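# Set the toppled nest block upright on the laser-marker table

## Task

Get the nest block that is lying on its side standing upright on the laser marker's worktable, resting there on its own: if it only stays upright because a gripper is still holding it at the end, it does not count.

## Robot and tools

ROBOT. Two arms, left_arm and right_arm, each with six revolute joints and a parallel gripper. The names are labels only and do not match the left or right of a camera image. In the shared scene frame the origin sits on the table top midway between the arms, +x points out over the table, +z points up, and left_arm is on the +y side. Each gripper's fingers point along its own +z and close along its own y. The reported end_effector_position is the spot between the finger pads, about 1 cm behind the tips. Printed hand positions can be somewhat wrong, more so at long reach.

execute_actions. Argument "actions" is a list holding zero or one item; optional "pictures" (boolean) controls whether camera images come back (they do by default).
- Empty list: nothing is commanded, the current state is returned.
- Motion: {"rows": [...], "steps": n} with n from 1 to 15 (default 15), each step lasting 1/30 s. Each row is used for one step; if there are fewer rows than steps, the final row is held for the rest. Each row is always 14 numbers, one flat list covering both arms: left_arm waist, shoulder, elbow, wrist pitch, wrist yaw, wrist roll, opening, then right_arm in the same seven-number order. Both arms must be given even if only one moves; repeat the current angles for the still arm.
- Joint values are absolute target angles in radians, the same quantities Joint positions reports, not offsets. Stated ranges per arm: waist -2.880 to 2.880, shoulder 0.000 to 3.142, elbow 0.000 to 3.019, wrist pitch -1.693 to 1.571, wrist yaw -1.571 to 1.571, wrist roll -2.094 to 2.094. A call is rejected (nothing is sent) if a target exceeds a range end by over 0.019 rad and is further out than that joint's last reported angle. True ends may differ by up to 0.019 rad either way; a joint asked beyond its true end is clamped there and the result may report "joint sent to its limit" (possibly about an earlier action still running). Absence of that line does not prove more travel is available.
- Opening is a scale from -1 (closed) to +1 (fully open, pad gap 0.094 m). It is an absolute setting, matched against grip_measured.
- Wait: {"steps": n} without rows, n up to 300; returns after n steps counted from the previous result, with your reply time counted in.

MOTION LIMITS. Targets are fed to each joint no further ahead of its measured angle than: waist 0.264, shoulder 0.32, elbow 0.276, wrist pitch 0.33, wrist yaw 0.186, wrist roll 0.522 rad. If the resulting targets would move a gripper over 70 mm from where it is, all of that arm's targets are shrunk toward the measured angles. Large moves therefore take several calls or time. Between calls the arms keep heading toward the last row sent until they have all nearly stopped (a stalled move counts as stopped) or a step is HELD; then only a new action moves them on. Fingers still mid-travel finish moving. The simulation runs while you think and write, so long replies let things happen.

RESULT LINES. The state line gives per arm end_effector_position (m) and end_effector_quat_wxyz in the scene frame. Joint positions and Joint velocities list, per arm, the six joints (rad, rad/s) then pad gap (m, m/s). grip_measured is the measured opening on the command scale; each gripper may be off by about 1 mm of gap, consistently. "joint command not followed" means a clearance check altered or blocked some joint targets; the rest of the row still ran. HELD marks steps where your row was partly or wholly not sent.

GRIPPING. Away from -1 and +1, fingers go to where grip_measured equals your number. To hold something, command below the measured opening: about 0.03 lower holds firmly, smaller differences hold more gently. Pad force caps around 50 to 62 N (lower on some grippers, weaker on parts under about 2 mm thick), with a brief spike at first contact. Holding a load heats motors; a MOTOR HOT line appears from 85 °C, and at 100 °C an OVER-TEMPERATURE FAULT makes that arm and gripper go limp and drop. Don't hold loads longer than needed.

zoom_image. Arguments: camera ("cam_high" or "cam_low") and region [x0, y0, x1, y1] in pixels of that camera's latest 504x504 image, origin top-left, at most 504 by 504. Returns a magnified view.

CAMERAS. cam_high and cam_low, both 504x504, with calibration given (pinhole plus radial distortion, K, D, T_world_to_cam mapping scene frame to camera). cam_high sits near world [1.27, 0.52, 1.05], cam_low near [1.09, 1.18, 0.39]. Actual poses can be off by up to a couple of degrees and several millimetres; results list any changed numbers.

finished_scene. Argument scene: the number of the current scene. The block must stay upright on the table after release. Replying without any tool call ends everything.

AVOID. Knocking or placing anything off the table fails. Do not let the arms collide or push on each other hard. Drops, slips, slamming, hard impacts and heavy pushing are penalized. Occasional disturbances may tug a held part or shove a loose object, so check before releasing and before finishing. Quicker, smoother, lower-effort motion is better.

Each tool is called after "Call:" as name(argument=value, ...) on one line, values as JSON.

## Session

Call:
execute_actions(actions=[])

Call:
zoom_image(camera="cam_high", region=[180, 240, 300, 330])

Scene clock: 0.00 s of 4200.00 s.
left_arm: end_effector_position=(+0.0202, +0.4967, +0.2217) grip_measured=+1.000 end_effector_quat_wxyz=(+0.232, -0.191, +0.943, +0.143) | right_arm: end_effector_position=(+0.5861, -0.7227, +0.2776) grip_measured=+1.000 end_effector_quat_wxyz=(-0.365, -0.448, -0.518, +0.631)
Joint positions: left_arm=[ 1.459  0.475  0.666 -1.369  0.398  1.105  0.094] | right_arm=[-0.663  2.057  1.563  0.697  1.257 -0.526  0.094]
Joint velocities: left_arm=[-0.005 -0.015 -0.007  0.007 -0.081  0.037  0.   ] | right_arm=[-0.005 -0.005 -0.017 -0.002 -0.037 -0.007  0.   ]
Motor temperatures (°C, as the motors report them): left_arm=[25 27 26 25 24 26] | right_arm=[26 25 29 27 25 23]

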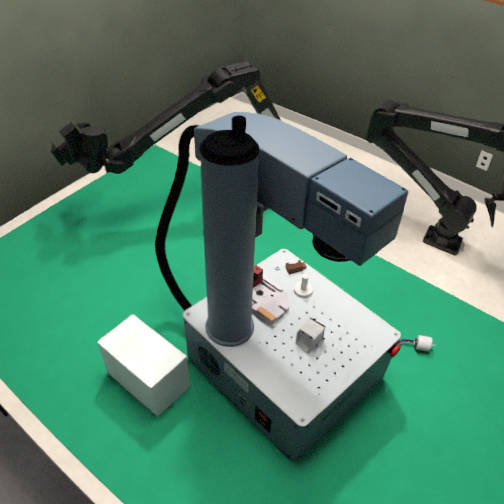

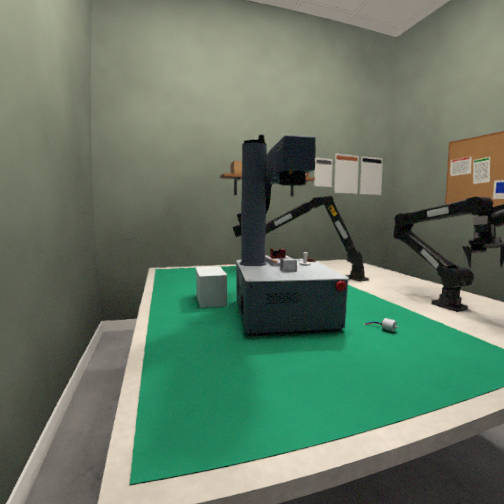

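Region (180, 240, 300, 330) of cam_high's 504x504 image, scaled by 4.200, with more detail than that image has; it fills the top 378 rows of this view, and the rest is white.

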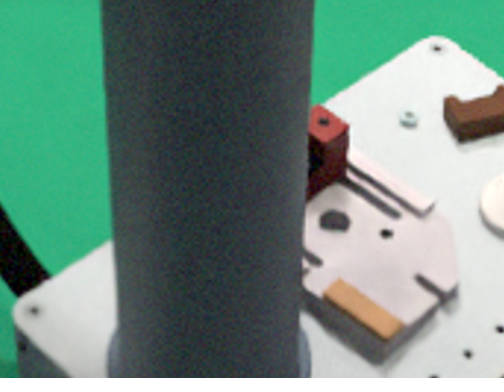

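Call:
zoom_image(camera="cam_high", region=[270, 300, 360, 370])

Region (270, 300, 360, 370) of cam_high's 504x504 image, scaled by 5.600, with more detail than that image has.

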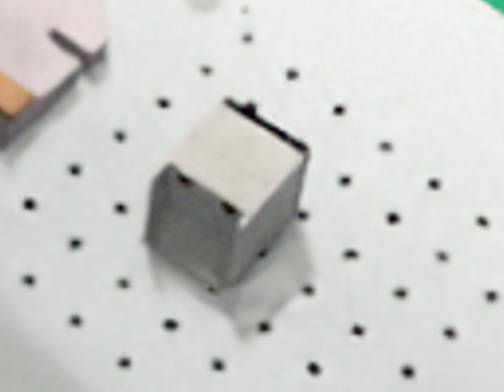

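Call:
execute_actions(actions=[{"rows":[[-0.2,1.5,1.9,-1.66,0,0,1, -0.663,2.057,1.563,0.697,1.257,-0.526,1]],"steps":15}], pictures=false)

Call:
execute_actions(actions=[{"steps":60}], pictures=false)

Call:
execute_actions(actions=[{"rows":[[-0.2,2.1,2.45,-1.66,0,0,1, -0.663,2.057,1.563,0.697,1.257,-0.526,1]],"steps":15}], pictures=false)

Call:
execute_actions(actions=[{"steps":30}])

Scene clock: 11.40 s of 4200.00 s.
left_arm: end_effector_position=(+0.2257, +0.5903, +0.2805) grip_measured=+1.000 end_effector_quat_wxyz=(-0.007, -0.258, +0.966, -0.007) | right_arm: end_effector_position=(+0.5861, -0.7227, +0.2776) grip_measured=+1.000 end_effector_quat_wxyz=(-0.365, -0.448, -0.518, +0.631)
Joint positions: left_arm=[ 0.671  1.358  1.387 -1.62   0.004  0.275  0.094] | right_arm=[-0.663  2.057  1.563  0.697  1.257 -0.526  0.094]
Joint velocities: left_arm=[-1.284  1.226  1.018 -0.012 -0.022 -0.842  0.   ] | right_arm=[-0.005 -0.015  0.007  0.017 -0.007 -0.037  0.   ]
Motor temperatures (°C, as the motors report them): left_arm=[25 27 28 25 24 26] | right_arm=[26 27 31 27 25 23]
Steps of this call (steps 1 to 90: nothing new was sent; then 7.90 s passed at rest; steps 91 to 105: all 15 steps of this action). Readings (joint positions):
91: left_arm=[1.438 0.496 0.689 -1.415 0.314 1.037] | right_arm=[-0.663 2.057 1.563 0.697 1.257 -0.526]
92: left_arm=[1.373 0.555 0.743 -1.514 0.214 0.942] | right_arm=[-0.663 2.057 1.563 0.697 1.257 -0.526]
94: left_arm=[1.220 0.710 0.874 -1.595 0.082 0.793] | right_arm=[-0.663 2.057 1.563 0.697 1.257 -0.526]
98: left_arm=[0.986 0.985 1.096 -1.616 0.017 0.559] | right_arm=[-0.663 2.057 1.563 0.697 1.257 -0.526]
105: the state above

Scene clock: 13.40 s of 4200.00 s.
left_arm: end_effector_position=(+0.4447, +0.2802, +0.4148) grip_measured=+1.000 end_effector_quat_wxyz=(+0.147, +0.040, +0.988, -0.005) | right_arm: end_effector_position=(+0.5861, -0.7227, +0.2776) grip_measured=+1.000 end_effector_quat_wxyz=(-0.365, -0.448, -0.518, +0.631)
Joint positions: left_arm=[-0.196  1.498  1.865 -1.642  0.002  0.011  0.094] | right_arm=[-0.663  2.057  1.563  0.697  1.257 -0.526  0.094]
Joint velocities: left_arm=[-0.005  0.005 -0.002 -0.002 -0.037  0.037  0.   ] | right_arm=[-0.005  0.005 -0.017  0.002  0.007 -0.051  0.   ]
Motor temperatures (°C, as the motors report them): left_arm=[25 27 29 25 24 26] | right_arm=[26 27 31 27 25 23]
Steps of this call (steps 1 to 45: the robot went on to your last target; steps 46 to 60: nothing new was sent). Readings (joint positions):
1: left_arm=[0.629 1.396 1.422 -1.620 0.003 0.249] | right_arm=[-0.663 2.057 1.562 0.697 1.257 -0.526]
2: left_arm=[0.586 1.428 1.455 -1.620 0.003 0.226] | right_arm=[-0.663 2.057 1.562 0.697 1.257 -0.526]
4: left_arm=[0.501 1.472 1.513 -1.620 0.003 0.189] | right_arm=[-0.663 2.057 1.562 0.697 1.257 -0.526]
8: left_arm=[0.338 1.500 1.611 -1.620 0.003 0.138] | right_arm=[-0.663 2.057 1.563 0.697 1.257 -0.526]
60: the state above
All arms were judged still, so your last target was given up. Only a new action makes them travel on or press farther. Fingers that are still opening or closing keep moving.

Scene clock: 13.90 s of 4200.00 s.
left_arm: end_effector_position=(+0.5747, +0.2730, +0.4105) grip_measured=+1.000 end_effector_quat_wxyz=(+0.171, +0.045, +0.984, -0.004) | right_arm: end_effector_position=(+0.5861, -0.7227, +0.2776) grip_measured=+1.000 end_effector_quat_wxyz=(-0.365, -0.448, -0.518, +0.631)
Joint positions: left_arm=[-0.194  1.857  2.311 -1.68  -0.001  0.023  0.094] | right_arm=[-0.663  2.057  1.563  0.697  1.257 -0.526  0.094]
Joint velocities: left_arm=[ 0.005 -0.005 -0.002  0.007  0.081  0.066  0.   ] | right_arm=[ 0.005  0.005  0.007 -0.002  0.11  -0.037  0.   ]
Motor temperatures (°C, as the motors report them): left_arm=[25 27 29 25 24 26] | right_arm=[26 27 31 27 25 23]
Steps of this call (steps 1 to 15: all 15 steps of this action). Readings (joint positions):
1: left_arm=[-0.196 1.509 1.878 -1.647 0.002 0.011] | right_arm=[-0.663 2.057 1.563 0.697 1.257 -0.526]
2: left_arm=[-0.196 1.534 1.920 -1.653 0.002 0.011] | right_arm=[-0.663 2.057 1.563 0.697 1.257 -0.526]
4: left_arm=[-0.196 1.606 2.021 -1.653 0.002 0.011] | right_arm=[-0.663 2.057 1.563 0.697 1.257 -0.526]
8: left_arm=[-0.196 1.770 2.207 -1.653 0.002 0.011] | right_arm=[-0.663 2.057 1.562 0.697 1.257 -0.526]
15: the state above

Scene clock: 14.90 s of 4200.00 s.
left_arm: end_effector_position=(+0.5748, +0.2751, +0.4105) grip_measured=+1.000 end_effector_quat_wxyz=(+0.171, +0.053, +0.984, -0.001) | right_arm: end_effector_position=(+0.5861, -0.7227, +0.2776) grip_measured=+1.000 end_effector_quat_wxyz=(-0.365, -0.448, -0.518, +0.631)
Joint positions: left_arm=[-0.191  1.857  2.311 -1.68  -0.002  0.043  0.094] | right_arm=[-0.663  2.057  1.563  0.697  1.257 -0.526  0.094]
Joint velocities: left_arm=[ 0.005 -0.015  0.007 -0.002 -0.081  0.037  0.   ] | right_arm=[-0.005 -0.015  0.002 -0.007 -0.037 -0.066  0.   ]
Motor temperatures (°C, as the motors report them): left_arm=[25 27 29 25 24 26] | right_arm=[26 27 31 27 25 23]
Steps of this call (steps 1 to 30: the robot went on to your last target). Readings (joint positions):
1: left_arm=[-0.193 1.857 2.311 -1.680 -0.001 0.025] | right_arm=[-0.663 2.057 1.563 0.697 1.257 -0.526]
2: left_arm=[-0.193 1.857 2.311 -1.680 -0.001 0.027] | right_arm=[-0.663 2.057 1.563 0.697 1.257 -0.526]
4: left_arm=[-0.193 1.857 2.311 -1.680 -0.001 0.030] | right_arm=[-0.663 2.057 1.563 0.697 1.257 -0.526]
8: left_arm=[-0.192 1.857 2.311 -1.680 -0.002 0.035] | right_arm=[-0.663 2.057 1.562 0.697 1.257 -0.526]
30: the state above
All arms were judged still, so your last target was given up. Only a new action makes them travel on or press farther. Fingers that are still opening or closing keep moving.

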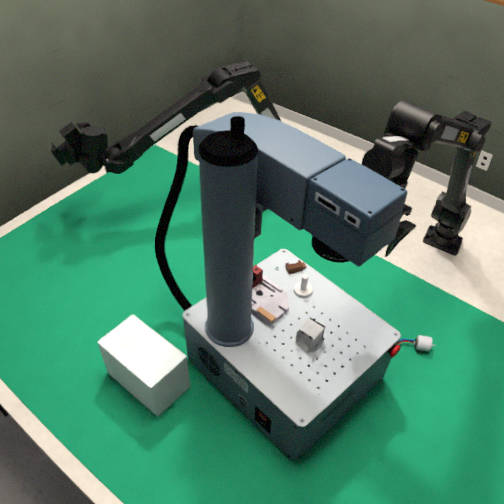

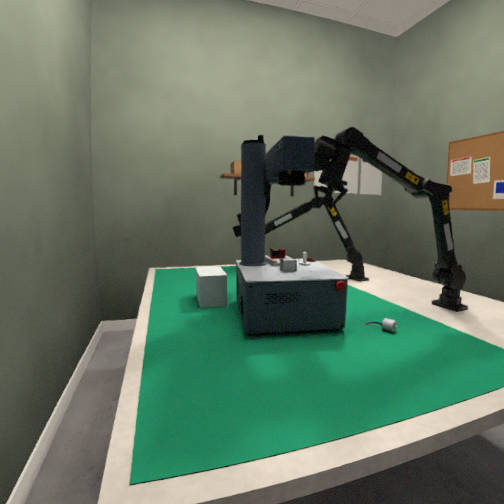

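Call:
execute_actions(actions=[{"rows":[[-0.2,1.5,1.3,0.2,0,0,1, -0.663,2.057,1.563,0.697,1.257,-0.526,1]],"steps":15}], pictures=false)

Call:
execute_actions(actions=[{"steps":30}], pictures=false)

Call:
execute_actions(actions=[{"rows":[[-0.2,1.85,1.4,0.35,0,0,1, -0.663,2.057,1.563,0.697,1.257,-0.526,1]],"steps":15}])

Scene clock: 22.43 s of 4200.00 s.
left_arm: end_effector_position=(+0.5644, +0.2751, +0.3495) grip_measured=+1.000 end_effector_quat_wxyz=(+0.445, +0.037, +0.895, -0.010) | right_arm: end_effector_position=(+0.5861, -0.7227, +0.2776) grip_measured=+1.000 end_effector_quat_wxyz=(-0.365, -0.448, -0.518, +0.631)
Joint positions: left_arm=[-0.192  1.421  1.376 -0.604 -0.002  0.017  0.094] | right_arm=[-0.663  2.057  1.563  0.697  1.257 -0.526  0.094]
Joint velocities: left_arm=[-0.005  0.327 -1.096  2.864  0.037  0.022  0.   ] | right_arm=[-0.005  0.015 -0.002 -0.022  0.007 -0.007  0.   ]
Motor temperatures (°C, as the motors report them): left_arm=[25 27 31 25 24 26] | right_arm=[26 28 32 27 25 23]
Steps of this call (steps 1 to 90: nothing new was sent; then 4.03 s passed at rest; steps 91 to 105: all 15 steps of this action). Readings (joint positions):
91: left_arm=[-0.191 1.834 2.278 -1.651 -0.002 0.042] | right_arm=[-0.663 2.057 1.562 0.697 1.257 -0.526]
92: left_arm=[-0.191 1.794 2.202 -1.579 -0.002 0.039] | right_arm=[-0.663 2.057 1.563 0.697 1.257 -0.526]
94: left_arm=[-0.192 1.692 2.033 -1.413 -0.002 0.031] | right_arm=[-0.663 2.057 1.562 0.697 1.257 -0.526]
98: left_arm=[-0.192 1.465 1.668 -1.018 -0.002 0.019] | right_arm=[-0.663 2.057 1.563 0.697 1.257 -0.526]
105: the state above

Scene clock: 23.43 s of 4200.00 s.
left_arm: end_effector_position=(+0.6354, +0.2704, +0.4262) grip_measured=+1.000 end_effector_quat_wxyz=(+0.696, +0.027, +0.717, -0.019) | right_arm: end_effector_position=(+0.5861, -0.7227, +0.2776) grip_measured=+1.000 end_effector_quat_wxyz=(-0.365, -0.448, -0.518, +0.631)
Joint positions: left_arm=[-0.192  1.497  1.288  0.178 -0.002  0.01   0.094] | right_arm=[-0.663  2.057  1.563  0.697  1.257 -0.526  0.094]
Joint velocities: left_arm=[-0.015 -0.024  0.007  0.012 -0.051 -0.037  0.   ] | right_arm=[ 0.005  0.005 -0.027 -0.007 -0.007 -0.007  0.   ]
Motor temperatures (°C, as the motors report them): left_arm=[25 27 31 25 24 26] | right_arm=[26 28 32 27 25 23]
Steps of this call (steps 1 to 30: the robot went on to your last target). Readings (joint positions):
1: left_arm=[-0.192 1.434 1.344 -0.507 -0.002 0.016] | right_arm=[-0.663 2.057 1.562 0.697 1.257 -0.526]
2: left_arm=[-0.192 1.452 1.320 -0.412 -0.002 0.014] | right_arm=[-0.663 2.057 1.562 0.697 1.257 -0.526]
4: left_arm=[-0.192 1.492 1.295 -0.223 -0.002 0.013] | right_arm=[-0.663 2.057 1.562 0.697 1.257 -0.526]
8: left_arm=[-0.192 1.526 1.288 0.099 -0.002 0.011] | right_arm=[-0.663 2.057 1.563 0.697 1.257 -0.526]
30: the state above
All arms were judged still, so your last target was given up. Only a new action makes them travel on or press farther. Fingers that are still opening or closing keep moving.

Scene clock: 23.93 s of 4200.00 s.
left_arm: end_effector_position=(+0.7252, +0.2644, +0.2373) grip_measured=+1.000 end_effector_quat_wxyz=(+0.635, +0.029, +0.772, -0.017) | right_arm: end_effector_position=(+0.5861, -0.7227, +0.2776) grip_measured=+1.000 end_effector_quat_wxyz=(-0.365, -0.448, -0.518, +0.631)
Joint positions: left_arm=[-0.192  1.867  1.353  0.318 -0.002  0.01   0.094] | right_arm=[-0.663  2.057  1.563  0.697  1.257 -0.526  0.094]
Joint velocities: left_arm=[-0.015  0.259 -0.027 -0.007 -0.051 -0.051  0.   ] | right_arm=[-0.015  0.015  0.007 -0.012 -0.066 -0.022  0.   ]
Motor temperatures (°C, as the motors report them): left_arm=[25 27 31 25 24 26] | right_arm=[26 28 32 27 25 23]
Steps of this call (steps 1 to 15: all 15 steps of this action). Readings (joint positions):
1: left_arm=[-0.192 1.504 1.288 0.188 -0.002 0.010] | right_arm=[-0.663 2.057 1.563 0.697 1.257 -0.526]
2: left_arm=[-0.192 1.518 1.297 0.212 -0.002 0.010] | right_arm=[-0.663 2.057 1.563 0.697 1.257 -0.526]
4: left_arm=[-0.192 1.567 1.319 0.248 -0.002 0.010] | right_arm=[-0.663 2.057 1.563 0.697 1.257 -0.526]
8: left_arm=[-0.192 1.685 1.338 0.292 -0.002 0.010] | right_arm=[-0.663 2.057 1.562 0.697 1.257 -0.526]
15: the state above

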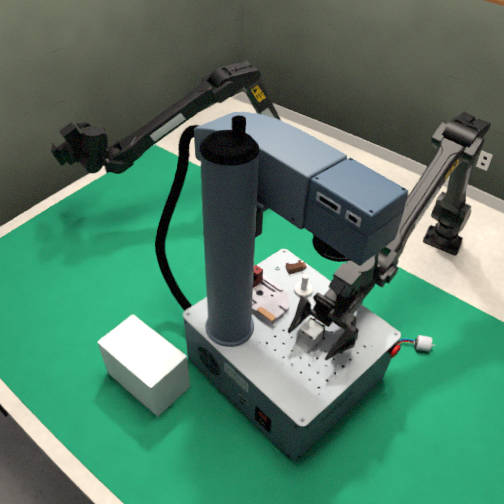

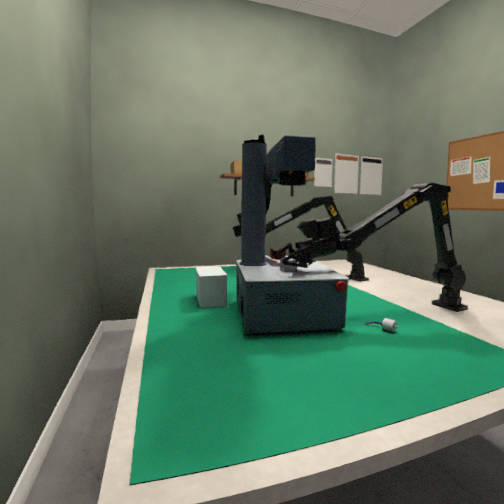

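Block appears between the fingers. Lower a bit and close.

Call:
execute_actions(actions=[{"rows":[[-0.2,1.93,1.38,0.3,0,0,1, -0.663,2.057,1.563,0.697,1.257,-0.526,1]],"steps":10}], pictures=false)

Call:
execute_actions(actions=[{"rows":[[-0.2,1.93,1.38,0.3,0,0,-1, -0.663,2.057,1.563,0.697,1.257,-0.526,1]],"steps":15}], pictures=false)

Scene clock: 27.87 s of 4200.00 s.
left_arm: end_effector_position=(+0.7291, +0.2642, +0.2157) grip_measured=+1.000 end_effector_quat_wxyz=(+0.624, +0.029, +0.781, -0.017) | right_arm: end_effector_position=(+0.5861, -0.7227, +0.2776) grip_measured=+1.000 end_effector_quat_wxyz=(-0.365, -0.448, -0.518, +0.631)
Joint positions: left_arm=[-0.192  1.898  1.356  0.319 -0.002  0.01   0.094] | right_arm=[-0.663  2.057  1.563  0.697  1.257 -0.526  0.094]
Joint velocities: left_arm=[-0.015  0.054  0.002 -0.012 -0.081 -0.007  0.   ] | right_arm=[-0.005  0.005  0.007  0.002  0.007 -0.022  0.   ]
Motor temperatures (°C, as the motors report them): left_arm=[25 27 32 25 24 26] | right_arm=[26 28 32 27 25 23]
Steps of this call (steps 1 to 15: the robot went on to your last target; steps 16 to 90: nothing new was sent; then 0.60 s passed at rest; steps 91 to 100: all 10 steps of this action). Readings (joint positions):
91: left_arm=[-0.192 1.860 1.356 0.326 -0.002 0.010] | right_arm=[-0.663 2.057 1.563 0.697 1.257 -0.526]
92: left_arm=[-0.192 1.862 1.356 0.326 -0.002 0.010] | right_arm=[-0.663 2.057 1.563 0.697 1.257 -0.526]
94: left_arm=[-0.192 1.871 1.356 0.324 -0.002 0.010] | right_arm=[-0.663 2.057 1.563 0.697 1.257 -0.526]
98: left_arm=[-0.192 1.892 1.356 0.321 -0.002 0.010] | right_arm=[-0.663 2.057 1.563 0.697 1.257 -0.526]
100: the state above

Scene clock: 28.37 s of 4200.00 s.
left_arm: end_effector_position=(+0.7290, +0.2618, +0.2141) grip_measured=-0.184 end_effector_quat_wxyz=(+0.623, +0.030, +0.782, -0.019) | right_arm: end_effector_position=(+0.5861, -0.7227, +0.2776) grip_measured=+1.000 end_effector_quat_wxyz=(-0.365, -0.448, -0.518, +0.631)
Joint positions: left_arm=[-0.195  1.9    1.356  0.318  0.     0.008  0.038] | right_arm=[-0.663  2.057  1.563  0.697  1.257 -0.526  0.094]
Joint velocities: left_arm=[-0.015  0.005  0.002 -0.012  0.037 -0.066  0.001] | right_arm=[ 0.005 -0.024  0.007 -0.002 -0.022  0.007  0.   ]
Motor temperatures (°C, as the motors report them): left_arm=[25 27 32 25 24 26] | right_arm=[26 28 32 27 25 23]
Steps of this call (steps 1 to 15: all 15 steps of this action). Readings (joint positions):
1: left_arm=[-0.192 1.900 1.356 0.319 -0.002 0.010] | right_arm=[-0.663 2.057 1.563 0.697 1.257 -0.526]
2: left_arm=[-0.192 1.900 1.356 0.318 0.001 0.009] | right_arm=[-0.663 2.057 1.562 0.697 1.257 -0.526]
4: left_arm=[-0.194 1.900 1.356 0.318 0.001 0.009] | right_arm=[-0.663 2.057 1.563 0.697 1.257 -0.526]
8: left_arm=[-0.195 1.900 1.356 0.318 0.000 0.008] | right_arm=[-0.663 2.057 1.562 0.697 1.257 -0.526]
15: the state above

Call:
execute_actions(actions=[{"rows":[[-0.2,1.6,1.3,0.08,0,0,-0.22, -0.663,2.057,1.563,0.697,1.257,-0.526,1]],"steps":15}], pictures=false)

Call:
execute_actions(actions=[{"rows":[[0.35,1.6,1.2,0.18,0,0,-0.22, -0.663,2.057,1.563,0.697,1.257,-0.526,1]],"steps":15}], pictures=false)

Call:
execute_actions(actions=[{"rows":[[0.35,2.1,1.2,0.68,0,0,-0.22, -0.663,2.057,1.563,0.697,1.257,-0.526,1]],"steps":15}], pictures=false)

Call:
execute_actions(actions=[{"steps":30}], pictures=false)

Scene clock: 34.30 s of 4200.00 s.
left_arm: end_effector_position=(+0.6543, +0.2669, +0.3628) grip_measured=-0.184 end_effector_quat_wxyz=(+0.643, +0.029, +0.765, -0.020) | right_arm: end_effector_position=(+0.5861, -0.7226, +0.2775) grip_measured=+1.000 end_effector_quat_wxyz=(-0.365, -0.448, -0.518, +0.631)
Joint positions: left_arm=[-0.195  1.572  1.297  0.102  0.     0.008  0.038] | right_arm=[-0.663  2.057  1.562  0.697  1.257 -0.526  0.094]
Joint velocities: left_arm=[-0.005 -0.21   0.017  0.007 -0.022 -0.037 -0.   ] | right_arm=[-0.005 -0.015 -0.002  0.007 -0.037 -0.037  0.   ]
Motor temperatures (°C, as the motors report them): left_arm=[25 28 31 25 24 26] | right_arm=[26 28 32 27 25 23]
Steps of this call (steps 1 to 15: the robot went on to your last target; steps 16 to 90: nothing new was sent; then 2.43 s passed at rest; steps 91 to 105: all 15 steps of this action). Readings (joint positions):
91: left_arm=[-0.195 1.892 1.356 0.306 0.000 0.008] | right_arm=[-0.663 2.057 1.563 0.697 1.257 -0.526]
92: left_arm=[-0.195 1.876 1.349 0.272 0.000 0.008] | right_arm=[-0.663 2.057 1.563 0.697 1.257 -0.526]
94: left_arm=[-0.195 1.826 1.322 0.211 0.000 0.008] | right_arm=[-0.663 2.057 1.563 0.697 1.257 -0.526]
98: left_arm=[-0.195 1.717 1.298 0.131 0.000 0.008] | right_arm=[-0.663 2.057 1.563 0.697 1.257 -0.526]
105: the state above

Scene clock: 34.80 s of 4200.00 s.
left_arm: end_effector_position=(+0.5983, +0.5545, +0.3169) grip_measured=-0.185 end_effector_quat_wxyz=(+0.607, -0.135, +0.775, +0.110) | right_arm: end_effector_position=(+0.5861, -0.7227, +0.2776) grip_measured=+1.000 end_effector_quat_wxyz=(-0.365, -0.448, -0.518, +0.631)
Joint positions: left_arm=[0.232 1.568 1.211 0.115 0.006 0.008 0.038] | right_arm=[-0.663  2.057  1.563  0.697  1.257 -0.526  0.094]
Joint velocities: left_arm=[ 1.138  0.015 -0.046  0.12   0.022 -0.022 -0.   ] | right_arm=[-0.005 -0.024 -0.002  0.012 -0.007 -0.007  0.   ]
Motor temperatures (°C, as the motors report them): left_arm=[25 28 31 25 24 26] | right_arm=[26 28 32 27 25 23]
Steps of this call (steps 1 to 15: all 15 steps of this action). Readings (joint positions):
1: left_arm=[-0.189 1.567 1.296 0.104 0.002 0.008] | right_arm=[-0.663 2.057 1.563 0.697 1.257 -0.526]
2: left_arm=[-0.181 1.564 1.290 0.109 0.006 0.008] | right_arm=[-0.663 2.057 1.563 0.697 1.257 -0.526]
4: left_arm=[-0.144 1.564 1.275 0.112 0.007 0.008] | right_arm=[-0.663 2.057 1.563 0.697 1.257 -0.526]
8: left_arm=[-0.027 1.564 1.237 0.112 0.007 0.008] | right_arm=[-0.663 2.057 1.562 0.697 1.257 -0.526]
15: the state above

Scene clock: 35.30 s of 4200.00 s.
left_arm: end_effector_position=(+0.6166, +0.6722, +0.1043) grip_measured=-0.185 end_effector_quat_wxyz=(+0.604, -0.190, +0.758, +0.156) | right_arm: end_effector_position=(+0.5861, -0.7227, +0.2776) grip_measured=+1.000 end_effector_quat_wxyz=(-0.365, -0.448, -0.518, +0.631)
Joint positions: left_arm=[ 0.369  2.033  1.209  0.6   -0.004  0.008  0.038] | right_arm=[-0.663  2.057  1.563  0.697  1.257 -0.526  0.094]
Joint velocities: left_arm=[-0.093  1.06  -0.027  0.681  0.007 -0.037  0.001] | right_arm=[-0.005 -0.024 -0.012  0.002  0.037 -0.022  0.   ]
Motor temperatures (°C, as the motors report them): left_arm=[25 28 31 25 24 26] | right_arm=[26 28 32 27 25 23]
Steps of this call (steps 1 to 15: all 15 steps of this action). Readings (joint positions):
1: left_arm=[0.267 1.576 1.209 0.133 0.004 0.008] | right_arm=[-0.663 2.057 1.563 0.697 1.257 -0.526]
2: left_arm=[0.299 1.590 1.209 0.173 0.000 0.008] | right_arm=[-0.663 2.057 1.563 0.697 1.257 -0.526]
4: left_arm=[0.343 1.636 1.209 0.258 -0.003 0.008] | right_arm=[-0.663 2.057 1.563 0.697 1.257 -0.526]
8: left_arm=[0.377 1.770 1.209 0.414 -0.004 0.008] | right_arm=[-0.663 2.057 1.563 0.697 1.257 -0.526]
15: the state above

Scene clock: 36.30 s of 4200.00 s.
left_arm: end_effector_position=(+0.6108, +0.6584, +0.0366) grip_measured=-0.185 end_effector_quat_wxyz=(+0.578, -0.189, +0.780, +0.146) | right_arm: end_effector_position=(+0.5861, -0.7226, +0.2775) grip_measured=+1.000 end_effector_quat_wxyz=(-0.365, -0.448, -0.518, +0.631)
Joint positions: left_arm=[ 0.356  2.125  1.184  0.647 -0.003  0.008  0.038] | right_arm=[-0.663  2.057  1.562  0.697  1.257 -0.526  0.094]
Joint velocities: left_arm=[-0.005  0.005  0.007 -0.002  0.051 -0.022  0.001] | right_arm=[-0.015 -0.005 -0.012 -0.022 -0.007  0.037  0.   ]
Motor temperatures (°C, as the motors report them): left_arm=[25 28 31 25 24 26] | right_arm=[26 28 32 27 25 23]
Steps of this call (steps 1 to 30: the robot went on to your last target). Readings (joint positions):
1: left_arm=[0.366 2.065 1.207 0.617 -0.004 0.008] | right_arm=[-0.663 2.057 1.563 0.697 1.257 -0.526]
2: left_arm=[0.363 2.092 1.203 0.625 -0.004 0.008] | right_arm=[-0.663 2.057 1.563 0.697 1.257 -0.526]
4: left_arm=[0.358 2.124 1.190 0.626 -0.003 0.008] | right_arm=[-0.663 2.057 1.563 0.697 1.257 -0.526]
8: left_arm=[0.356 2.126 1.184 0.647 -0.003 0.008] | right_arm=[-0.663 2.057 1.563 0.697 1.257 -0.526]
30: the state above
All arms were judged still, so your last target was given up. Only a new action makes them travel on or press farther. Fingers that are still opening or closing keep moving.

Release, lift, look.

Call:
execute_actions(actions=[{"rows":[[0.356,2.12,1.19,0.65,0,0,1, -0.663,2.057,1.563,0.697,1.257,-0.526,1]],"steps":12}], pictures=false)

Call:
execute_actions(actions=[{"rows":[[0.356,1.6,1.2,0.2,0,0,1, -0.663,2.057,1.563,0.697,1.257,-0.526,1]],"steps":15}], pictures=false)

Call:
execute_actions(actions=[{"rows":[[0.356,2.1,2.45,-1.66,0,0,1, -0.663,2.057,1.563,0.697,1.257,-0.526,1]],"steps":15}], pictures=false)

Call:
execute_actions(actions=[{"steps":45}])

Scene clock: 41.23 s of 4200.00 s.
left_arm: end_effector_position=(+0.6108, +0.6584, +0.0369) grip_measured=+1.000 end_effector_quat_wxyz=(+0.578, -0.189, +0.780, +0.146) | right_arm: end_effector_position=(+0.5861, -0.7227, +0.2776) grip_measured=+1.000 end_effector_quat_wxyz=(-0.365, -0.448, -0.518, +0.631)
Joint positions: left_arm=[ 0.356  2.125  1.184  0.647 -0.003  0.008  0.094] | right_arm=[-0.663  2.057  1.563  0.697  1.257 -0.526  0.094]
Joint velocities: left_arm=[-0.015 -0.005  0.007 -0.012  0.066  0.022  0.   ] | right_arm=[ 0.005 -0.015 -0.017 -0.007  0.037 -0.051  0.   ]
Motor temperatures (°C, as the motors report them): left_arm=[25 28 31 25 24 26] | right_arm=[26 28 32 27 25 23]
Steps of this call (steps 1 to 90: nothing new was sent; then 1.53 s passed at rest; steps 91 to 102: all 12 steps of this action). Readings (joint positions):
91: left_arm=[0.356 2.125 1.184 0.647 -0.003 0.008] | right_arm=[-0.663 2.057 1.563 0.697 1.257 -0.526]
92: left_arm=[0.356 2.125 1.184 0.647 -0.003 0.008] | right_arm=[-0.663 2.057 1.563 0.697 1.257 -0.526]
94: left_arm=[0.356 2.125 1.184 0.647 -0.003 0.008] | right_arm=[-0.663 2.057 1.563 0.697 1.257 -0.526]
98: left_arm=[0.356 2.125 1.184 0.647 -0.003 0.008] | right_arm=[-0.663 2.057 1.563 0.697 1.257 -0.526]
102: the state above

Scene clock: 41.73 s of 4200.00 s.
left_arm: end_effector_position=(+0.5781, +0.6413, +0.2660) grip_measured=+1.000 end_effector_quat_wxyz=(+0.602, -0.185, +0.761, +0.152) | right_arm: end_effector_position=(+0.5861, -0.7227, +0.2776) grip_measured=+1.000 end_effector_quat_wxyz=(-0.365, -0.448, -0.518, +0.631)
Joint positions: left_arm=[ 0.356  1.666  1.179  0.257 -0.003  0.008  0.094] | right_arm=[-0.663  2.057  1.563  0.697  1.257 -0.526  0.094]
Joint velocities: left_arm=[-0.024 -1.128 -0.022 -0.505  0.081 -0.125  0.   ] | right_arm=[ 0.005 -0.005 -0.007  0.012 -0.022  0.037  0.   ]
Motor temperatures (°C, as the motors report them): left_arm=[25 28 31 25 24 26] | right_arm=[26 28 32 27 25 23]
Steps of this call (steps 1 to 15: all 15 steps of this action). Readings (joint positions):
1: left_arm=[0.356 2.117 1.184 0.627 -0.003 0.008] | right_arm=[-0.663 2.057 1.562 0.697 1.257 -0.526]
2: left_arm=[0.356 2.102 1.181 0.577 -0.003 0.008] | right_arm=[-0.663 2.057 1.563 0.697 1.257 -0.526]
4: left_arm=[0.356 2.055 1.179 0.487 -0.003 0.008] | right_arm=[-0.663 2.057 1.563 0.697 1.257 -0.526]
8: left_arm=[0.356 1.927 1.179 0.371 -0.003 0.008] | right_arm=[-0.663 2.057 1.563 0.697 1.257 -0.526]
15: the state above

Scene clock: 42.23 s of 4200.00 s.
left_arm: end_effector_position=(+0.6811, +0.6951, +0.1971) grip_measured=+1.000 end_effector_quat_wxyz=(+0.376, -0.217, +0.896, +0.095) | right_arm: end_effector_position=(+0.5861, -0.7227, +0.2776) grip_measured=+1.000 end_effector_quat_wxyz=(-0.365, -0.448, -0.518, +0.631)
Joint positions: left_arm=[ 0.356  2.079  1.925 -0.62  -0.003  0.008  0.094] | right_arm=[-0.663  2.057  1.563  0.697  1.257 -0.526  0.094]
Joint velocities: left_arm=[-0.005  1.128  2.132 -3.104 -0.022 -0.051  0.   ] | right_arm=[-0.005  0.005  0.002  0.002 -0.037 -0.066  0.   ]
Motor temperatures (°C, as the motors report them): left_arm=[25 28 31 25 24 26] | right_arm=[26 28 32 27 25 23]
Steps of this call (steps 1 to 15: all 15 steps of this action). Readings (joint positions):
1: left_arm=[0.356 1.644 1.190 0.226 -0.003 0.008] | right_arm=[-0.663 2.057 1.563 0.697 1.257 -0.526]
2: left_arm=[0.356 1.638 1.230 0.183 -0.003 0.008] | right_arm=[-0.663 2.057 1.562 0.697 1.257 -0.526]
4: left_arm=[0.356 1.672 1.326 0.100 -0.003 0.008] | right_arm=[-0.663 2.057 1.563 0.697 1.257 -0.526]
8: left_arm=[0.356 1.785 1.494 -0.069 -0.003 0.008] | right_arm=[-0.663 2.057 1.563 0.697 1.257 -0.526]
15: the state above

Scene clock: 43.73 s of 4200.00 s.
left_arm: end_effector_position=(+0.5674, +0.6357, +0.3221) grip_measured=+1.000 end_effector_quat_wxyz=(+0.133, -0.233, +0.963, +0.035) | right_arm: end_effector_position=(+0.5861, -0.7227, +0.2776) grip_measured=+1.000 end_effector_quat_wxyz=(-0.365, -0.448, -0.518, +0.631)
Joint positions: left_arm=[ 0.356  2.076  2.422 -1.642 -0.003  0.008  0.094] | right_arm=[-0.663  2.057  1.563  0.697  1.257 -0.526  0.094]
Joint velocities: left_arm=[-0.015 -0.005  0.002 -0.007  0.022  0.007  0.   ] | right_arm=[ 0.005 -0.015  0.007  0.007 -0.037 -0.095  0.   ]
Motor temperatures (°C, as the motors report them): left_arm=[25 29 31 25 24 26] | right_arm=[26 28 32 27 25 23]
Steps of this call (steps 1 to 45: the robot went on to your last target). Readings (joint positions):
1: left_arm=[0.356 2.112 1.989 -0.713 -0.003 0.008] | right_arm=[-0.663 2.057 1.563 0.697 1.257 -0.526]
2: left_arm=[0.356 2.131 2.033 -0.785 -0.003 0.008] | right_arm=[-0.663 2.057 1.562 0.697 1.257 -0.526]
4: left_arm=[0.356 2.139 2.089 -0.899 -0.003 0.008] | right_arm=[-0.663 2.057 1.563 0.697 1.257 -0.526]
8: left_arm=[0.356 2.139 2.219 -1.111 -0.003 0.008] | right_arm=[-0.663 2.057 1.563 0.697 1.257 -0.526]
45: the state above
All arms were judged still, so your last target was given up. Only a new action makes them travel on or press farther. Fingers that are still opening or closing keep moving.

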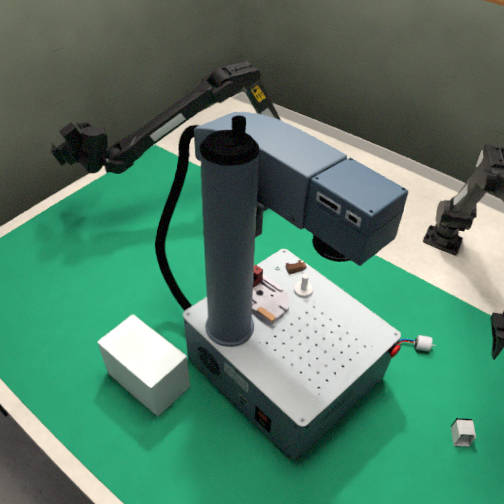

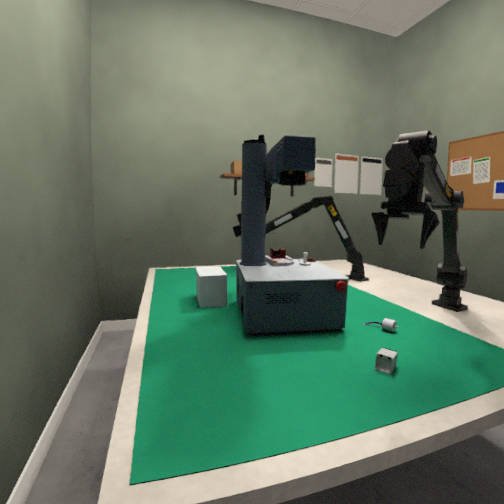

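Call:
execute_actions(actions=[{"rows":[[0.356,2.6,2.6,-1.66,0,0,1, -0.663,2.057,1.563,0.697,1.257,-0.526,1]],"steps":15}], pictures=false)

Call:
execute_actions(actions=[{"steps":30}])

Scene clock: 48.90 s of 4200.00 s.
left_arm: end_effector_position=(+0.6048, +0.6552, +0.1689) grip_measured=+1.000 end_effector_quat_wxyz=(+0.040, -0.235, +0.971, +0.012) | right_arm: end_effector_position=(+0.5861, -0.7227, +0.2776) grip_measured=+1.000 end_effector_quat_wxyz=(-0.365, -0.448, -0.518, +0.631)
Joint positions: left_arm=[ 0.356  2.343  2.5   -1.644 -0.003  0.008  0.094] | right_arm=[-0.663  2.057  1.563  0.697  1.257 -0.526  0.094]
Joint velocities: left_arm=[-0.005  0.689 -0.007 -0.002  0.022  0.022  0.   ] | right_arm=[-0.015 -0.015 -0.022 -0.002 -0.022  0.007  0.   ]
Motor temperatures (°C, as the motors report them): left_arm=[25 29 31 25 24 26] | right_arm=[26 29 32 27 25 23]
Steps of this call (steps 1 to 90: nothing new was sent; then 1.67 s passed at rest; steps 91 to 105: all 15 steps of this action). Readings (joint positions):
91: left_arm=[0.356 2.082 2.428 -1.644 -0.003 0.008] | right_arm=[-0.663 2.057 1.563 0.697 1.257 -0.526]
92: left_arm=[0.356 2.095 2.450 -1.644 -0.003 0.008] | right_arm=[-0.663 2.057 1.563 0.697 1.257 -0.526]
94: left_arm=[0.356 2.126 2.481 -1.644 -0.003 0.008] | right_arm=[-0.663 2.057 1.563 0.697 1.257 -0.526]
98: left_arm=[0.356 2.194 2.499 -1.644 -0.003 0.008] | right_arm=[-0.663 2.057 1.563 0.697 1.257 -0.526]
105: the state above

Scene clock: 49.90 s of 4200.00 s.
left_arm: end_effector_position=(+0.6102, +0.6580, +0.0265) grip_measured=+1.000 end_effector_quat_wxyz=(-0.044, -0.234, +0.971, -0.010) | right_arm: end_effector_position=(+0.5861, -0.7227, +0.2776) grip_measured=+1.000 end_effector_quat_wxyz=(-0.365, -0.448, -0.518, +0.631)
Joint positions: left_arm=[ 0.356  2.58   2.572 -1.652 -0.003  0.008  0.094] | right_arm=[-0.663  2.057  1.563  0.697  1.257 -0.526  0.094]
Joint velocities: left_arm=[-0.005 -0.015  0.012 -0.007 -0.022  0.037  0.   ] | right_arm=[-0.015 -0.005 -0.002  0.002  0.037 -0.037  0.   ]
Motor temperatures (°C, as the motors report them): left_arm=[25 29 31 25 24 26] | right_arm=[26 29 32 27 25 23]
Steps of this call (steps 1 to 30: the robot went on to your last target). Readings (joint positions):
1: left_arm=[0.356 2.367 2.501 -1.644 -0.003 0.008] | right_arm=[-0.663 2.057 1.562 0.697 1.257 -0.526]
2: left_arm=[0.356 2.392 2.504 -1.644 -0.003 0.008] | right_arm=[-0.663 2.057 1.563 0.697 1.257 -0.526]
4: left_arm=[0.356 2.446 2.516 -1.644 -0.003 0.008] | right_arm=[-0.663 2.057 1.563 0.697 1.257 -0.526]
8: left_arm=[0.356 2.552 2.546 -1.644 -0.003 0.008] | right_arm=[-0.663 2.057 1.562 0.697 1.257 -0.526]
30: the state above
All arms were judged still, so your last target was given up. Only a new action makes them travel on or press farther. Fingers that are still opening or closing keep moving.

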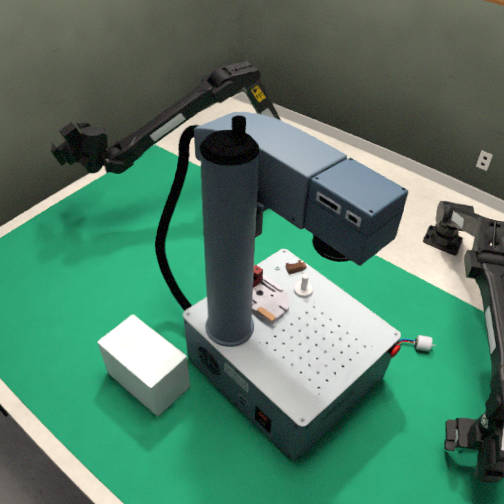

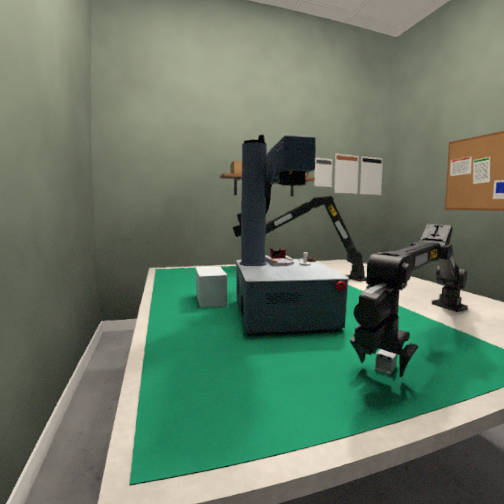

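Call:
execute_actions(actions=[{"rows":[[0.356,2.58,2.57,-1.65,0,0,-1, -0.663,2.057,1.563,0.697,1.257,-0.526,1]],"steps":15}], pictures=false)

Scene clock: 56.40 s of 4200.00 s.
left_arm: end_effector_position=(+0.6102, +0.6580, +0.0265) grip_measured=-0.984 end_effector_quat_wxyz=(-0.044, -0.234, +0.971, -0.010) | right_arm: end_effector_position=(+0.5861, -0.7227, +0.2776) grip_measured=+1.000 end_effector_quat_wxyz=(-0.365, -0.448, -0.518, +0.631)
Joint positions: left_arm=[ 0.356  2.58   2.572 -1.652 -0.003  0.008  0.001] | right_arm=[-0.663  2.057  1.563  0.697  1.257 -0.526  0.094]
Joint velocities: left_arm=[ 0.005  0.005  0.002  0.022  0.066 -0.007 -0.001] | right_arm=[ 0.005 -0.015  0.007 -0.017  0.022 -0.022  0.   ]
Motor temperatures (°C, as the motors report them): left_arm=[25 30 31 25 24 26] | right_arm=[26 29 32 27 25 23]
Steps of this call (steps 1 to 90: nothing new was sent; then 3.00 s passed at rest; steps 91 to 105: all 15 steps of this action). Readings (joint positions):
91: left_arm=[0.356 2.580 2.572 -1.652 -0.003 0.008] | right_arm=[-0.663 2.057 1.563 0.697 1.257 -0.526]
92: left_arm=[0.356 2.580 2.572 -1.652 -0.003 0.008] | right_arm=[-0.663 2.057 1.563 0.697 1.257 -0.526]
94: left_arm=[0.356 2.580 2.572 -1.652 -0.003 0.008] | right_arm=[-0.663 2.057 1.563 0.697 1.257 -0.526]
98: left_arm=[0.356 2.580 2.572 -1.652 -0.003 0.008] | right_arm=[-0.663 2.057 1.563 0.697 1.257 -0.526]
105: the state above

Call:
execute_actions(actions=[{"rows":[[0.356,2.4,2.5,-1.65,0,0,1, -0.663,2.057,1.563,0.697,1.257,-0.526,1]],"steps":15}])

Scene clock: 58.77 s of 4200.00 s.
left_arm: end_effector_position=(+0.6042, +0.6555, +0.1564) grip_measured=+1.000 end_effector_quat_wxyz=(+0.029, -0.234, +0.972, +0.009) | right_arm: end_effector_position=(+0.5861, -0.7227, +0.2776) grip_measured=+1.000 end_effector_quat_wxyz=(-0.365, -0.448, -0.518, +0.631)
Joint positions: left_arm=[ 0.357  2.362  2.503 -1.65  -0.003  0.009  0.094] | right_arm=[-0.663  2.057  1.563  0.697  1.257 -0.526  0.094]
Joint velocities: left_arm=[ 0.005 -0.132 -0.007 -0.007 -0.066 -0.051  0.   ] | right_arm=[-0.015 -0.015 -0.002 -0.007 -0.007 -0.051  0.   ]
Motor temperatures (°C, as the motors report them): left_arm=[25 30 31 25 24 26] | right_arm=[26 29 32 27 25 23]
Steps of this call (steps 1 to 15: the robot went on to your last target; steps 16 to 56: nothing new was sent; steps 57 to 71: all 15 steps of this action). Readings (joint positions):
57: left_arm=[0.356 2.573 2.564 -1.651 -0.003 0.008] | right_arm=[-0.663 2.057 1.563 0.697 1.257 -0.526]
58: left_arm=[0.356 2.559 2.541 -1.650 -0.002 0.008] | right_arm=[-0.663 2.057 1.563 0.697 1.257 -0.526]
60: left_arm=[0.357 2.529 2.516 -1.650 -0.006 0.009] | right_arm=[-0.663 2.057 1.563 0.697 1.257 -0.526]
64: left_arm=[0.357 2.458 2.503 -1.650 -0.003 0.009] | right_arm=[-0.663 2.057 1.563 0.697 1.257 -0.526]
71: the state above

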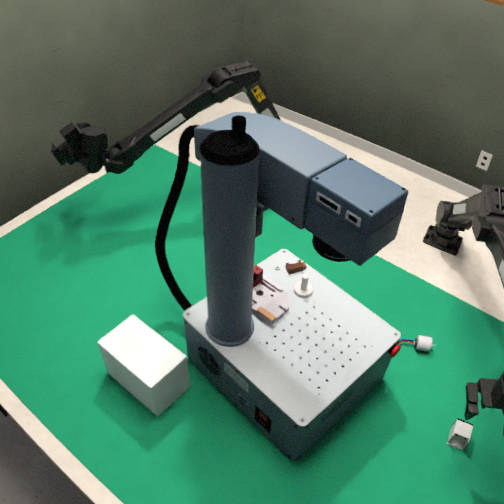

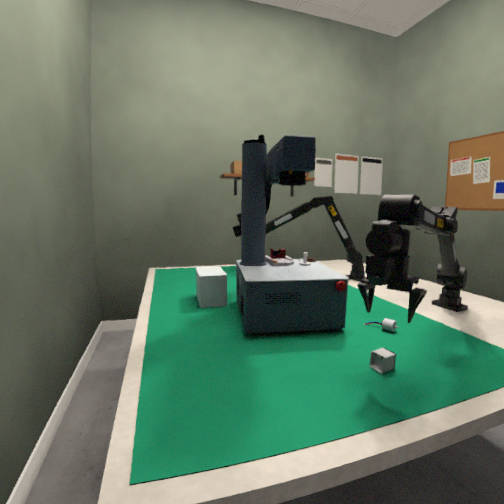

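Call:
execute_actions(actions=[{"rows":[[0.356,2.45,2.75,-1.65,0,0,1, -0.663,2.057,1.563,0.697,1.257,-0.526,1]],"steps":12}], pictures=false)

Call:
execute_actions(actions=[{"rows":[[0.356,2.72,2.8,-1.65,0,0,1, -0.663,2.057,1.563,0.697,1.257,-0.526,1]],"steps":15}], pictures=false)

Call:
execute_actions(actions=[{"steps":25}])

Scene clock: 63.63 s of 4200.00 s.
left_arm: end_effector_position=(+0.6367, +0.6726, +0.2003) grip_measured=+1.000 end_effector_quat_wxyz=(+0.103, -0.233, +0.967, +0.027) | right_arm: end_effector_position=(+0.5861, -0.7227, +0.2776) grip_measured=+1.000 end_effector_quat_wxyz=(-0.365, -0.448, -0.518, +0.631)
Joint positions: left_arm=[ 0.357  2.422  2.719 -1.654 -0.003  0.009  0.094] | right_arm=[-0.663  2.057  1.563  0.697  1.257 -0.526  0.094]
Joint velocities: left_arm=[-0.005 -0.005  0.007  0.002 -0.022  0.051  0.   ] | right_arm=[ 0.005  0.005  0.012 -0.002  0.022  0.066  0.   ]
Motor temperatures (°C, as the motors report them): left_arm=[25 30 31 25 24 26] | right_arm=[26 29 32 27 25 23]
Steps of this call (steps 1 to 15: the robot went on to your last target; steps 16 to 90: nothing new was sent; then 1.47 s passed at rest; steps 91 to 102: all 12 steps of this action). Readings (joint positions):
91: left_arm=[0.357 2.369 2.530 -1.655 -0.003 0.009] | right_arm=[-0.663 2.057 1.563 0.697 1.257 -0.526]
92: left_arm=[0.357 2.396 2.590 -1.657 -0.003 0.009] | right_arm=[-0.663 2.057 1.563 0.697 1.257 -0.526]
94: left_arm=[0.357 2.422 2.673 -1.654 -0.003 0.009] | right_arm=[-0.663 2.057 1.563 0.697 1.257 -0.526]
98: left_arm=[0.357 2.422 2.717 -1.654 -0.003 0.009] | right_arm=[-0.663 2.057 1.563 0.697 1.257 -0.526]
102: the state above

Scene clock: 64.13 s of 4200.00 s.
left_arm: end_effector_position=(+0.6405, +0.6746, +0.0612) grip_measured=+1.000 end_effector_quat_wxyz=(+0.019, -0.234, +0.972, +0.006) | right_arm: end_effector_position=(+0.5861, -0.7227, +0.2776) grip_measured=+1.000 end_effector_quat_wxyz=(-0.365, -0.448, -0.518, +0.631)
Joint positions: left_arm=[ 0.357  2.621  2.745 -1.654 -0.003  0.009  0.094] | right_arm=[-0.663  2.057  1.563  0.697  1.257 -0.526  0.094]
Joint velocities: left_arm=[-0.015  0.689  0.222  0.002 -0.007 -0.081  0.   ] | right_arm=[-0.005 -0.005  0.012  0.022  0.007  0.007  0.   ]
Motor temperatures (°C, as the motors report them): left_arm=[25 30 31 25 24 26] | right_arm=[26 29 32 27 25 23]
Steps of this call (steps 1 to 15: all 15 steps of this action). Readings (joint positions):
1: left_arm=[0.357 2.427 2.720 -1.654 -0.003 0.009] | right_arm=[-0.663 2.057 1.563 0.697 1.257 -0.526]
2: left_arm=[0.357 2.430 2.725 -1.654 -0.003 0.009] | right_arm=[-0.663 2.057 1.563 0.697 1.257 -0.526]
4: left_arm=[0.357 2.444 2.727 -1.654 -0.003 0.009] | right_arm=[-0.663 2.057 1.563 0.697 1.257 -0.526]
8: left_arm=[0.357 2.490 2.727 -1.654 -0.003 0.009] | right_arm=[-0.663 2.057 1.563 0.697 1.257 -0.526]
15: the state above

Scene clock: 64.97 s of 4200.00 s.
left_arm: end_effector_position=(+0.6402, +0.6744, +0.0229) grip_measured=+1.000 end_effector_quat_wxyz=(+0.000, -0.234, +0.972, +0.002) | right_arm: end_effector_position=(+0.5861, -0.7227, +0.2776) grip_measured=+1.000 end_effector_quat_wxyz=(-0.365, -0.448, -0.518, +0.631)
Joint positions: left_arm=[ 0.357  2.688  2.776 -1.657 -0.003  0.009  0.094] | right_arm=[-0.663  2.057  1.563  0.697  1.257 -0.526  0.094]
Joint velocities: left_arm=[-0.005 -0.015  0.007 -0.022 -0.051  0.022  0.   ] | right_arm=[-0.015  0.005  0.002  0.002 -0.007 -0.022  0.   ]
Motor temperatures (°C, as the motors report them): left_arm=[25 30 31 25 24 26] | right_arm=[26 29 32 27 25 23]
Steps of this call (steps 1 to 25: the robot went on to your last target). Readings (joint positions):
1: left_arm=[0.357 2.643 2.750 -1.654 -0.003 0.009] | right_arm=[-0.663 2.057 1.563 0.697 1.257 -0.526]
2: left_arm=[0.357 2.662 2.751 -1.654 -0.003 0.009] | right_arm=[-0.663 2.057 1.563 0.697 1.257 -0.526]
4: left_arm=[0.357 2.692 2.756 -1.655 -0.003 0.009] | right_arm=[-0.663 2.057 1.563 0.697 1.257 -0.526]
8: left_arm=[0.357 2.687 2.776 -1.657 -0.003 0.009] | right_arm=[-0.663 2.057 1.563 0.697 1.257 -0.526]
25: the state above

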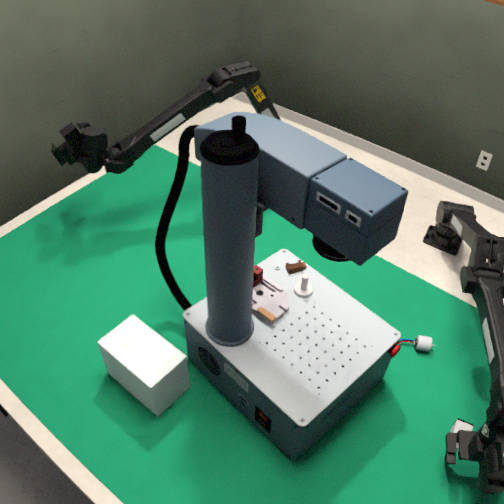

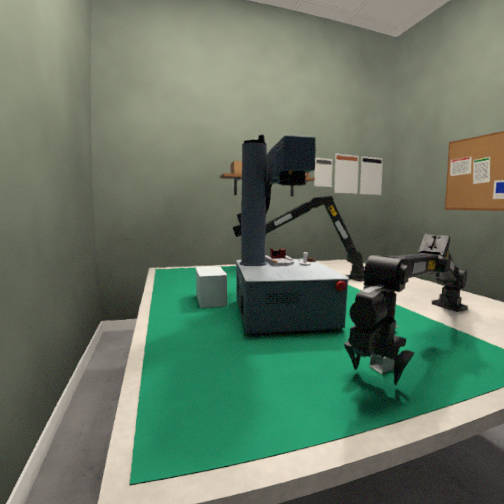

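Call:
execute_actions(actions=[{"rows":[[0.357,2.69,2.78,-1.655,0,0,-1, -0.663,2.057,1.563,0.697,1.257,-0.526,1]],"steps":15}], pictures=false)

Scene clock: 67.73 s of 4200.00 s.
left_arm: end_effector_position=(+0.6402, +0.6744, +0.0229) grip_measured=-0.984 end_effector_quat_wxyz=(+0.000, -0.234, +0.972, +0.002) | right_arm: end_effector_position=(+0.5861, -0.7227, +0.2776) grip_measured=+1.000 end_effector_quat_wxyz=(-0.365, -0.448, -0.518, +0.631)
Joint positions: left_arm=[ 0.357  2.688  2.776 -1.657 -0.003  0.009  0.001] | right_arm=[-0.663  2.057  1.563  0.697  1.257 -0.526  0.094]
Joint velocities: left_arm=[-0.005 -0.005  0.002 -0.002  0.066  0.007 -0.   ] | right_arm=[-0.015 -0.005 -0.002  0.007  0.051 -0.037  0.   ]
Motor temperatures (°C, as the motors report them): left_arm=[25 30 31 25 24 26] | right_arm=[26 29 32 27 25 23]
Steps of this call (steps 1 to 15: the robot went on to your last target; steps 16 to 68: nothing new was sent; steps 69 to 83: all 15 steps of this action). Readings (joint positions):
69: left_arm=[0.357 2.688 2.776 -1.657 -0.003 0.009] | right_arm=[-0.663 2.057 1.563 0.697 1.257 -0.526]
70: left_arm=[0.357 2.688 2.776 -1.657 -0.003 0.009] | right_arm=[-0.663 2.057 1.563 0.697 1.257 -0.526]
72: left_arm=[0.357 2.688 2.776 -1.657 -0.003 0.009] | right_arm=[-0.663 2.057 1.563 0.697 1.257 -0.526]
76: left_arm=[0.357 2.688 2.776 -1.657 -0.003 0.009] | right_arm=[-0.663 2.057 1.563 0.697 1.257 -0.526]
83: the state above

Call:
zoom_image(camera="cam_low", region=[320, 300, 460, 400])

Region (320, 300, 460, 400) of cam_low's 504x504 image, scaled by 3.600, with more detail than that image has; it fills the top 360 rows of this view, and the rest is white.

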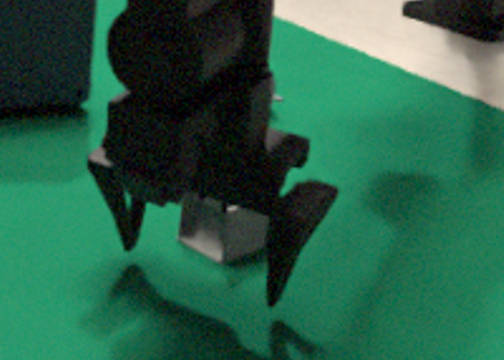

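Call:
execute_actions(actions=[{"rows":[[0.357,2.5,2.7,-1.655,0,0,1, -0.663,2.057,1.563,0.697,1.257,-0.526,1]],"steps":15}], pictures=false)

Call:
execute_actions(actions=[{"rows":[[0.6,2.3,2.5,-1.655,0,0,1, -0.663,2.057,1.563,0.697,1.257,-0.526,1]],"steps":15}])

Scene clock: 73.83 s of 4200.00 s.
left_arm: end_effector_position=(+0.6363, +0.6724, +0.1600) grip_measured=+1.000 end_effector_quat_wxyz=(+0.073, -0.234, +0.969, +0.020) | right_arm: end_effector_position=(+0.5861, -0.7227, +0.2776) grip_measured=+1.000 end_effector_quat_wxyz=(-0.365, -0.448, -0.518, +0.631)
Joint positions: left_arm=[ 0.357  2.468  2.704 -1.656 -0.003  0.009  0.094] | right_arm=[-0.663  2.057  1.563  0.697  1.257 -0.526  0.094]
Joint velocities: left_arm=[ 0.005 -0.239 -0.007 -0.002  0.022  0.022  0.   ] | right_arm=[-0.024 -0.005 -0.012 -0.002 -0.007 -0.066  0.   ]
Motor temperatures (°C, as the motors report them): left_arm=[25 31 31 25 24 26] | right_arm=[26 29 32 27 25 23]
Steps of this call (steps 1 to 15: the robot went on to your last target; steps 16 to 90: nothing new was sent; then 2.60 s passed at rest; steps 91 to 105: all 15 steps of this action). Readings (joint positions):
91: left_arm=[0.357 2.681 2.768 -1.656 -0.003 0.009] | right_arm=[-0.663 2.057 1.563 0.697 1.257 -0.526]
92: left_arm=[0.357 2.668 2.745 -1.656 -0.003 0.009] | right_arm=[-0.663 2.057 1.563 0.697 1.257 -0.526]
94: left_arm=[0.357 2.640 2.719 -1.656 -0.003 0.009] | right_arm=[-0.663 2.057 1.563 0.697 1.257 -0.526]
98: left_arm=[0.357 2.573 2.704 -1.656 -0.003 0.009] | right_arm=[-0.663 2.057 1.563 0.697 1.257 -0.526]
105: the state above

Scene clock: 74.33 s of 4200.00 s.
left_arm: end_effector_position=(+0.4921, +0.8119, +0.1951) grip_measured=+1.000 end_effector_quat_wxyz=(+0.054, -0.360, +0.931, +0.022) | right_arm: end_effector_position=(+0.5861, -0.7227, +0.2776) grip_measured=+1.000 end_effector_quat_wxyz=(-0.365, -0.448, -0.518, +0.631)
Joint positions: left_arm=[ 0.621  2.314  2.514 -1.655 -0.001  0.009  0.094] | right_arm=[-0.663  2.057  1.563  0.697  1.257 -0.526  0.094]
Joint velocities: left_arm=[ 0.542 -0.073 -0.017  0.012  0.037 -0.095  0.   ] | right_arm=[-0.005 -0.015  0.002  0.002 -0.022 -0.037  0.   ]
Motor temperatures (°C, as the motors report them): left_arm=[25 31 31 25 24 26] | right_arm=[26 29 32 27 25 23]
Steps of this call (steps 1 to 15: all 15 steps of this action). Readings (joint positions):
1: left_arm=[0.361 2.455 2.694 -1.655 -0.002 0.009] | right_arm=[-0.663 2.057 1.563 0.697 1.257 -0.526]
2: left_arm=[0.364 2.437 2.668 -1.655 -0.001 0.009] | right_arm=[-0.663 2.057 1.563 0.697 1.257 -0.526]
4: left_arm=[0.384 2.408 2.628 -1.655 -0.001 0.009] | right_arm=[-0.663 2.057 1.563 0.697 1.257 -0.526]
8: left_arm=[0.455 2.362 2.569 -1.655 -0.001 0.009] | right_arm=[-0.663 2.057 1.563 0.697 1.257 -0.526]
15: the state above

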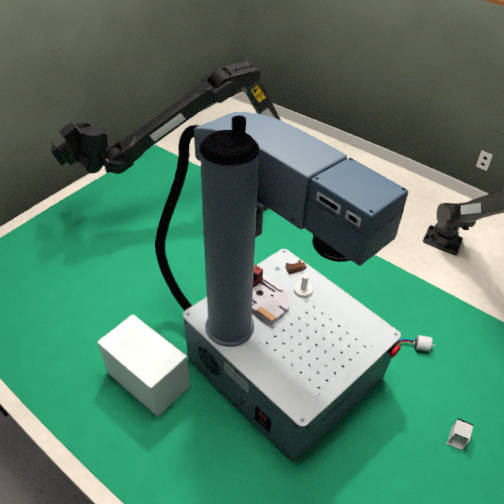

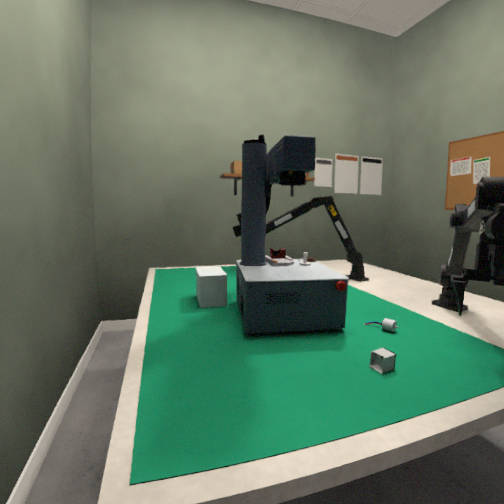

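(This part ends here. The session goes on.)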